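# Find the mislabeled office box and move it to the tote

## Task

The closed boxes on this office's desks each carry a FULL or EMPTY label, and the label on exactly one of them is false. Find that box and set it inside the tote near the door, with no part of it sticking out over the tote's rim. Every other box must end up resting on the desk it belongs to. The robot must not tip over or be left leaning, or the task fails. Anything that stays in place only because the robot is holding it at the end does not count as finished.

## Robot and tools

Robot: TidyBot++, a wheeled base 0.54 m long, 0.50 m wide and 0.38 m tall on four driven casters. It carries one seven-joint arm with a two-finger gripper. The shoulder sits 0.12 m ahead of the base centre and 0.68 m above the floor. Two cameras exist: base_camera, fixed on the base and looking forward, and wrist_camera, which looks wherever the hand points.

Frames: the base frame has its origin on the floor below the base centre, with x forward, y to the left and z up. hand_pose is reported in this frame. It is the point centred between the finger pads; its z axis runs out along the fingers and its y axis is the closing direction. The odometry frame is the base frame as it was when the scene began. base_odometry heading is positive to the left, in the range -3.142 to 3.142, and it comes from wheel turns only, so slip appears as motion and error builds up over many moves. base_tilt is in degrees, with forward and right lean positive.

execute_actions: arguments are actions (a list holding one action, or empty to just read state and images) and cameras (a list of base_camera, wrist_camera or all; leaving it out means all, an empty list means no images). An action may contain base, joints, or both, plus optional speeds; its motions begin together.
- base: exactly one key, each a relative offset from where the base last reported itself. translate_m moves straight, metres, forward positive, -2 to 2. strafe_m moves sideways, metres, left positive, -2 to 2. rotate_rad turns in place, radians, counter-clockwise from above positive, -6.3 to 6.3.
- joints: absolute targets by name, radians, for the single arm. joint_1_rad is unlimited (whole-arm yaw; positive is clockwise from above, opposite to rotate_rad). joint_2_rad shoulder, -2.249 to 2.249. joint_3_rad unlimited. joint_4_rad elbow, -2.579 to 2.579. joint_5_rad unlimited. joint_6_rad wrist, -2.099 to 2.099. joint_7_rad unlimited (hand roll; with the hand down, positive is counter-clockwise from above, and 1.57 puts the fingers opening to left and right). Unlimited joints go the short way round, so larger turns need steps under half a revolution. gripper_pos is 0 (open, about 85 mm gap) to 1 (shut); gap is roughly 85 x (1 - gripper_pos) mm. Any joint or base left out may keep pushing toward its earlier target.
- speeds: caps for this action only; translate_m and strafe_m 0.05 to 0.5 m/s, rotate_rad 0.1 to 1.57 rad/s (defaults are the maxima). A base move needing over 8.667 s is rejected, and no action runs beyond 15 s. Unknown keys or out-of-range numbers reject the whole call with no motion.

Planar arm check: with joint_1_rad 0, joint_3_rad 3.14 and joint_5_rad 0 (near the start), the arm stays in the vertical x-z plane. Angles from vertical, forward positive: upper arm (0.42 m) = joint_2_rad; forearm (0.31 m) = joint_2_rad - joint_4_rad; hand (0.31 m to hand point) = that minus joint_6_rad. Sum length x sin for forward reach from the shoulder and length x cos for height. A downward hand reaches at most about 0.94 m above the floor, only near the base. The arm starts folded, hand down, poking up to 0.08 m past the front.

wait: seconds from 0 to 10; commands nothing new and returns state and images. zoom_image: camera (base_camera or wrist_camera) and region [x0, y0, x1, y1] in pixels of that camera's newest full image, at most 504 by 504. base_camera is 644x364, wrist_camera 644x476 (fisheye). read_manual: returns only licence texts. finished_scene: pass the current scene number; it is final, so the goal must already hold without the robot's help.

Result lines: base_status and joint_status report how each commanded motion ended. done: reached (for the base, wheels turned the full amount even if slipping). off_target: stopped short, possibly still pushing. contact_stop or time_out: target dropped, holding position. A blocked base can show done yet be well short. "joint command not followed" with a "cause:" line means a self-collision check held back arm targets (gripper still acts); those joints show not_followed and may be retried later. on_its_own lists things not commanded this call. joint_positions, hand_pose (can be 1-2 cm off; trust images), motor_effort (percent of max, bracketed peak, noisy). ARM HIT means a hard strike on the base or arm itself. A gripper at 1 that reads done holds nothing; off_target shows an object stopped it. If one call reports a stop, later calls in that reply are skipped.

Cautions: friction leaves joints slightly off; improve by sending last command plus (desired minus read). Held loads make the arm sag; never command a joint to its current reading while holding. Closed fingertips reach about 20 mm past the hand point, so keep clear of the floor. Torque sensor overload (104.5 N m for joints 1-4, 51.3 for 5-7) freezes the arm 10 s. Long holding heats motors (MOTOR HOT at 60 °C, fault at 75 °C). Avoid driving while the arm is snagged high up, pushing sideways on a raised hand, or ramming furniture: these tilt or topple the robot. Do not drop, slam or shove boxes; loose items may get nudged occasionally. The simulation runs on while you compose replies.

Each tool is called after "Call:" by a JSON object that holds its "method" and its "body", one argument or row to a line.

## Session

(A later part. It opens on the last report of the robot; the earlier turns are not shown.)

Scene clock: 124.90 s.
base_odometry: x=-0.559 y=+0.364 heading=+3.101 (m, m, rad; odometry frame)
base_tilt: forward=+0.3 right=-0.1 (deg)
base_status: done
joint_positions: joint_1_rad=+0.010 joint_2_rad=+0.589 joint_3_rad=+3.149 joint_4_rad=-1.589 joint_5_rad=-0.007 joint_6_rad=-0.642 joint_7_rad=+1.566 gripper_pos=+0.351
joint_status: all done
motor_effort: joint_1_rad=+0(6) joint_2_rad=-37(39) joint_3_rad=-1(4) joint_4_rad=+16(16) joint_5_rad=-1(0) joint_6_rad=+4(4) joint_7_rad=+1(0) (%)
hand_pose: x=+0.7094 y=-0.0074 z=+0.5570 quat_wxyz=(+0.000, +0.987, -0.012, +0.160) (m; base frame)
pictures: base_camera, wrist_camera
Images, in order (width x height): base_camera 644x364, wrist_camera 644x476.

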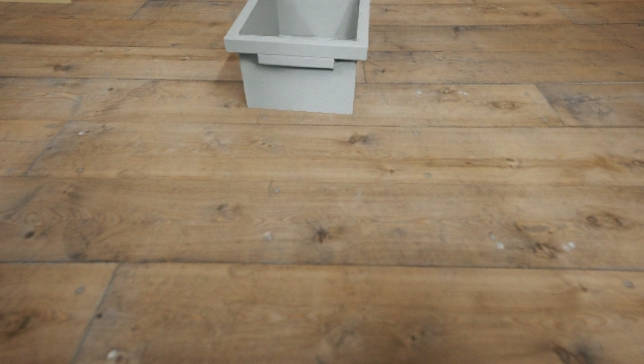

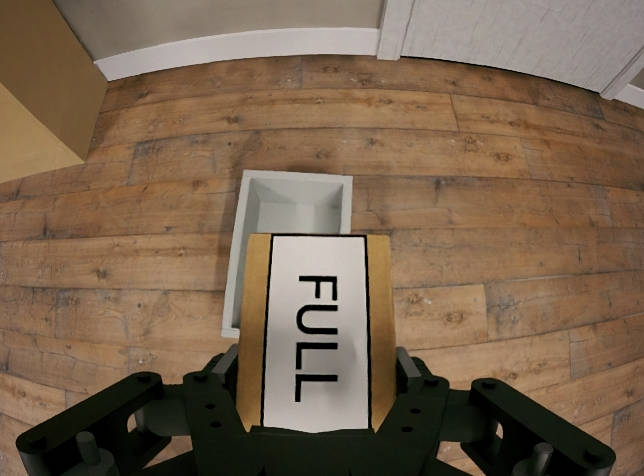

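Call:
{"method": "execute_actions", "body": {
  "actions": [
    {"base":{"translate_m":0.115},"joints":{"joint_2_rad":1.0,"joint_6_rad":-0.1}}
  ],
  "cameras": []
}}

Call:
{"method": "execute_actions", "body": {
  "actions": [
    {"base":{"strafe_m":0.05},"joints":{"joint_2_rad":1.345,"joint_4_rad":-1.495,"joint_6_rad":0.255}}
  ]
}}

Scene clock: 127.17 s.
base_odometry: x=-0.674 y=+0.368 heading=+3.101 (m, m, rad; odometry frame)
base_tilt: forward=+0.3 right=-0.1 (deg)
base_status: done
joint_positions: joint_1_rad=+0.010 joint_2_rad=+1.002 joint_3_rad=+3.149 joint_4_rad=-1.594 joint_5_rad=-0.007 joint_6_rad=-0.142 joint_7_rad=+1.566 gripper_pos=+0.351
joint_status: all done
motor_effort: joint_1_rad=+0(1) joint_2_rad=-43(47) joint_3_rad=-1(1) joint_4_rad=+11(17) joint_5_rad=+0(1) joint_6_rad=+5(4) joint_7_rad=+1(1) (%)
hand_pose: x=+0.7590 y=-0.0093 z=+0.3534 quat_wxyz=(+0.003, +0.980, -0.012, +0.200) (m; base frame)
pictures: none
No camera images: the call's "cameras" was empty. Leave "cameras" out to get every camera's image.

Scene clock: 128.90 s.
base_odometry: x=-0.676 y=+0.318 heading=+3.101 (m, m, rad; odometry frame)
base_tilt: forward=+0.3 right=-0.2 (deg)
base_status: done
joint_positions: joint_1_rad=+0.005 joint_2_rad=+1.349 joint_3_rad=+3.147 joint_4_rad=-1.508 joint_5_rad=-0.007 joint_6_rad=+0.212 joint_7_rad=+1.566 gripper_pos=+0.351
joint_status: all done
motor_effort: joint_1_rad=+0(4) joint_2_rad=-45(48) joint_3_rad=+0(2) joint_4_rad=+7(11) joint_5_rad=+0(1) joint_6_rad=+5(6) joint_7_rad=+1(1) (%)
hand_pose: x=+0.7660 y=-0.0055 z=+0.1990 quat_wxyz=(+0.003, +0.969, -0.008, +0.246) (m; base frame)
pictures: base_camera, wrist_camera
Images, in order (width x height): base_camera 644x364, wrist_camera 644x476.

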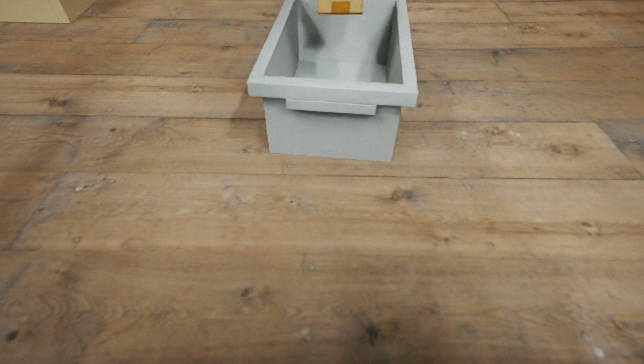

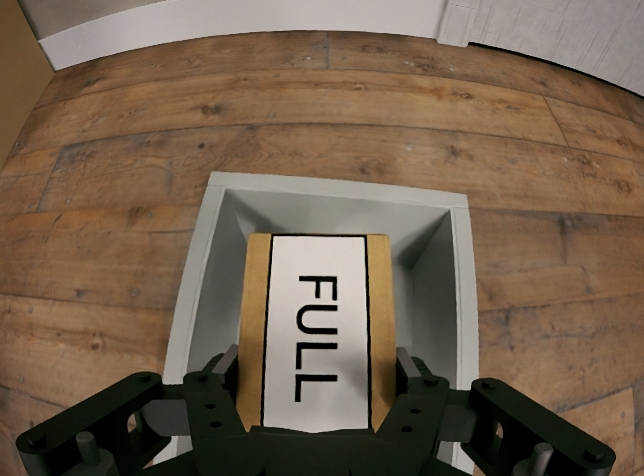

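Well centred. Lowering.

Call:
{"method": "execute_actions", "body": {
  "actions": [
    {"joints":{"joint_2_rad":1.675,"joint_4_rad":-1.18,"joint_6_rad":0.275}}
  ]
}}

Scene clock: 131.00 s.
base_odometry: x=-0.676 y=+0.318 heading=+3.101 (m, m, rad; odometry frame)
base_tilt: forward=+0.3 right=-0.2 (deg)
base_status: not commanded
joint_positions: joint_1_rad=+0.005 joint_2_rad=+1.680 joint_3_rad=+3.147 joint_4_rad=-1.193 joint_5_rad=-0.007 joint_6_rad=+0.232 joint_7_rad=+1.566 gripper_pos=+0.351
joint_status: all done
motor_effort: joint_1_rad=+0(0) joint_2_rad=-45(48) joint_3_rad=+0(1) joint_4_rad=+7(8) joint_5_rad=-1(1) joint_6_rad=+5(6) joint_7_rad=+1(0) (%)
hand_pose: x=+0.7697 y=-0.0052 z=+0.0595 quat_wxyz=(+0.002, +0.969, -0.007, +0.247) (m; base frame)
pictures: base_camera, wrist_camera
Images, in order (width x height): base_camera 644x364, wrist_camera 644x476.

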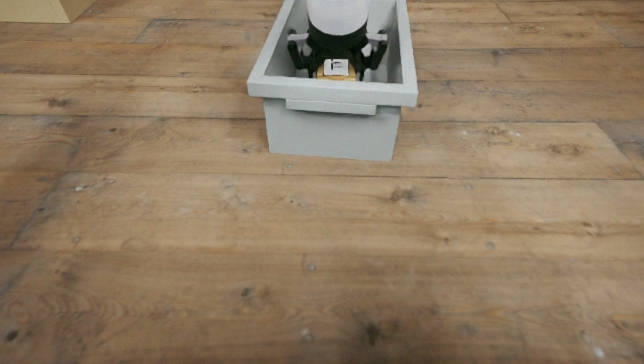

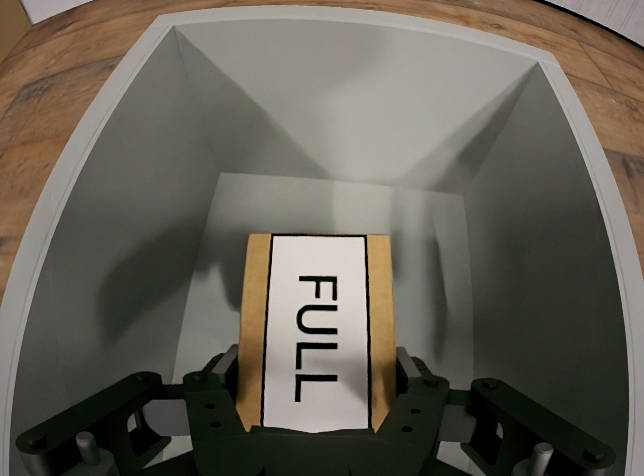

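Call:
{"method": "execute_actions", "body": {
  "actions": [
    {"joints":{"joint_1_rad":0.025,"joint_2_rad":1.725,"joint_4_rad":-1.155}}
  ],
  "cameras": []
}}

Call:
{"method": "execute_actions", "body": {
  "actions": [
    {"joints":{"gripper_pos":0.17}}
  ],
  "cameras": ["wrist_camera"]
}}

Call:
{"method": "execute_actions", "body": {
  "actions": [
    {"joints":{"joint_2_rad":1.3,"joint_4_rad":-1.58}}
  ]
}}

Scene clock: 132.07 s.
base_odometry: x=-0.676 y=+0.318 heading=+3.101 (m, m, rad; odometry frame)
base_tilt: forward=+0.3 right=-0.2 (deg)
base_status: not commanded
joint_positions: joint_1_rad=+0.013 joint_2_rad=+1.706 joint_3_rad=+3.147 joint_4_rad=-1.165 joint_5_rad=-0.007 joint_6_rad=+0.238 joint_7_rad=+1.566 gripper_pos=+0.351
joint_status: all done
motor_effort: joint_1_rad=+0(1) joint_2_rad=-43(45) joint_3_rad=-1(1) joint_4_rad=+6(7) joint_5_rad=+0(1) joint_6_rad=+5(6) joint_7_rad=+1(1) (%)
hand_pose: x=+0.7717 y=-0.0103 z=+0.0505 quat_wxyz=(+0.003, +0.968, -0.011, +0.252) (m; base frame)
pictures: none
No camera images: the call's "cameras" was empty. Leave "cameras" out to get every camera's image.

Scene clock: 133.10 s.
base_odometry: x=-0.676 y=+0.318 heading=+3.101 (m, m, rad; odometry frame)
base_tilt: forward=+0.4 right=-0.2 (deg)
base_status: not commanded
joint_positions: joint_1_rad=+0.013 joint_2_rad=+1.712 joint_3_rad=+3.147 joint_4_rad=-1.165 joint_5_rad=-0.007 joint_6_rad=+0.238 joint_7_rad=+1.566 gripper_pos=+0.170
joint_status: all done
motor_effort: joint_1_rad=+0(0) joint_2_rad=-44(45) joint_3_rad=-1(0) joint_4_rad=+6(7) joint_5_rad=+0(0) joint_6_rad=+5(5) joint_7_rad=+1(1) (%)
hand_pose: x=+0.7675 y=-0.0102 z=+0.0461 quat_wxyz=(+0.003, +0.969, -0.011, +0.249) (m; base frame)
pictures: wrist_camera
Images, in order (width x height): wrist_camera 644x476.

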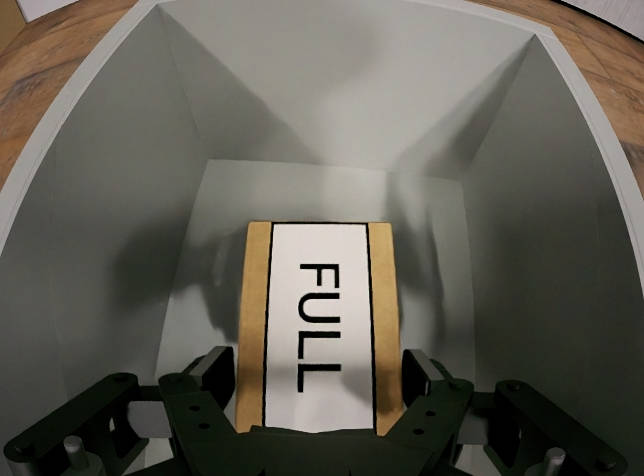

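Scene clock: 134.83 s.
base_odometry: x=-0.676 y=+0.318 heading=+3.101 (m, m, rad; odometry frame)
base_tilt: forward=+0.4 right=-0.2 (deg)
base_status: not commanded
joint_positions: joint_1_rad=+0.013 joint_2_rad=+1.301 joint_3_rad=+3.147 joint_4_rad=-1.566 joint_5_rad=-0.007 joint_6_rad=+0.238 joint_7_rad=+1.566 gripper_pos=+0.170
joint_status: all done
motor_effort: joint_1_rad=+0(0) joint_2_rad=-44(48) joint_3_rad=-1(0) joint_4_rad=+7(8) joint_5_rad=-1(0) joint_6_rad=+5(6) joint_7_rad=+1(1) (%)
hand_pose: x=+0.7623 y=-0.0106 z=+0.2199 quat_wxyz=(+0.004, +0.967, -0.012, +0.253) (m; base frame)
pictures: base_camera, wrist_camera
Images, in order (width x height): base_camera 644x364, wrist_camera 644x476.

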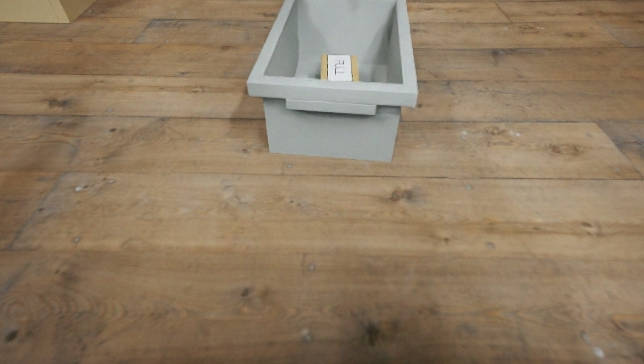

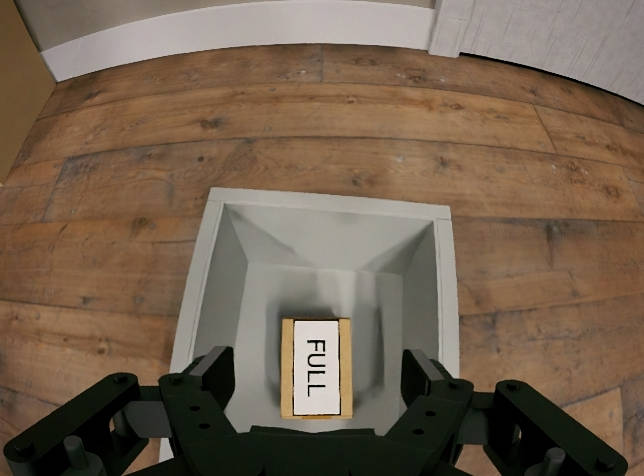

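Call:
{"method": "finished_scene", "body": {
  "scene": 2
}}

The scene is finished: the task was done.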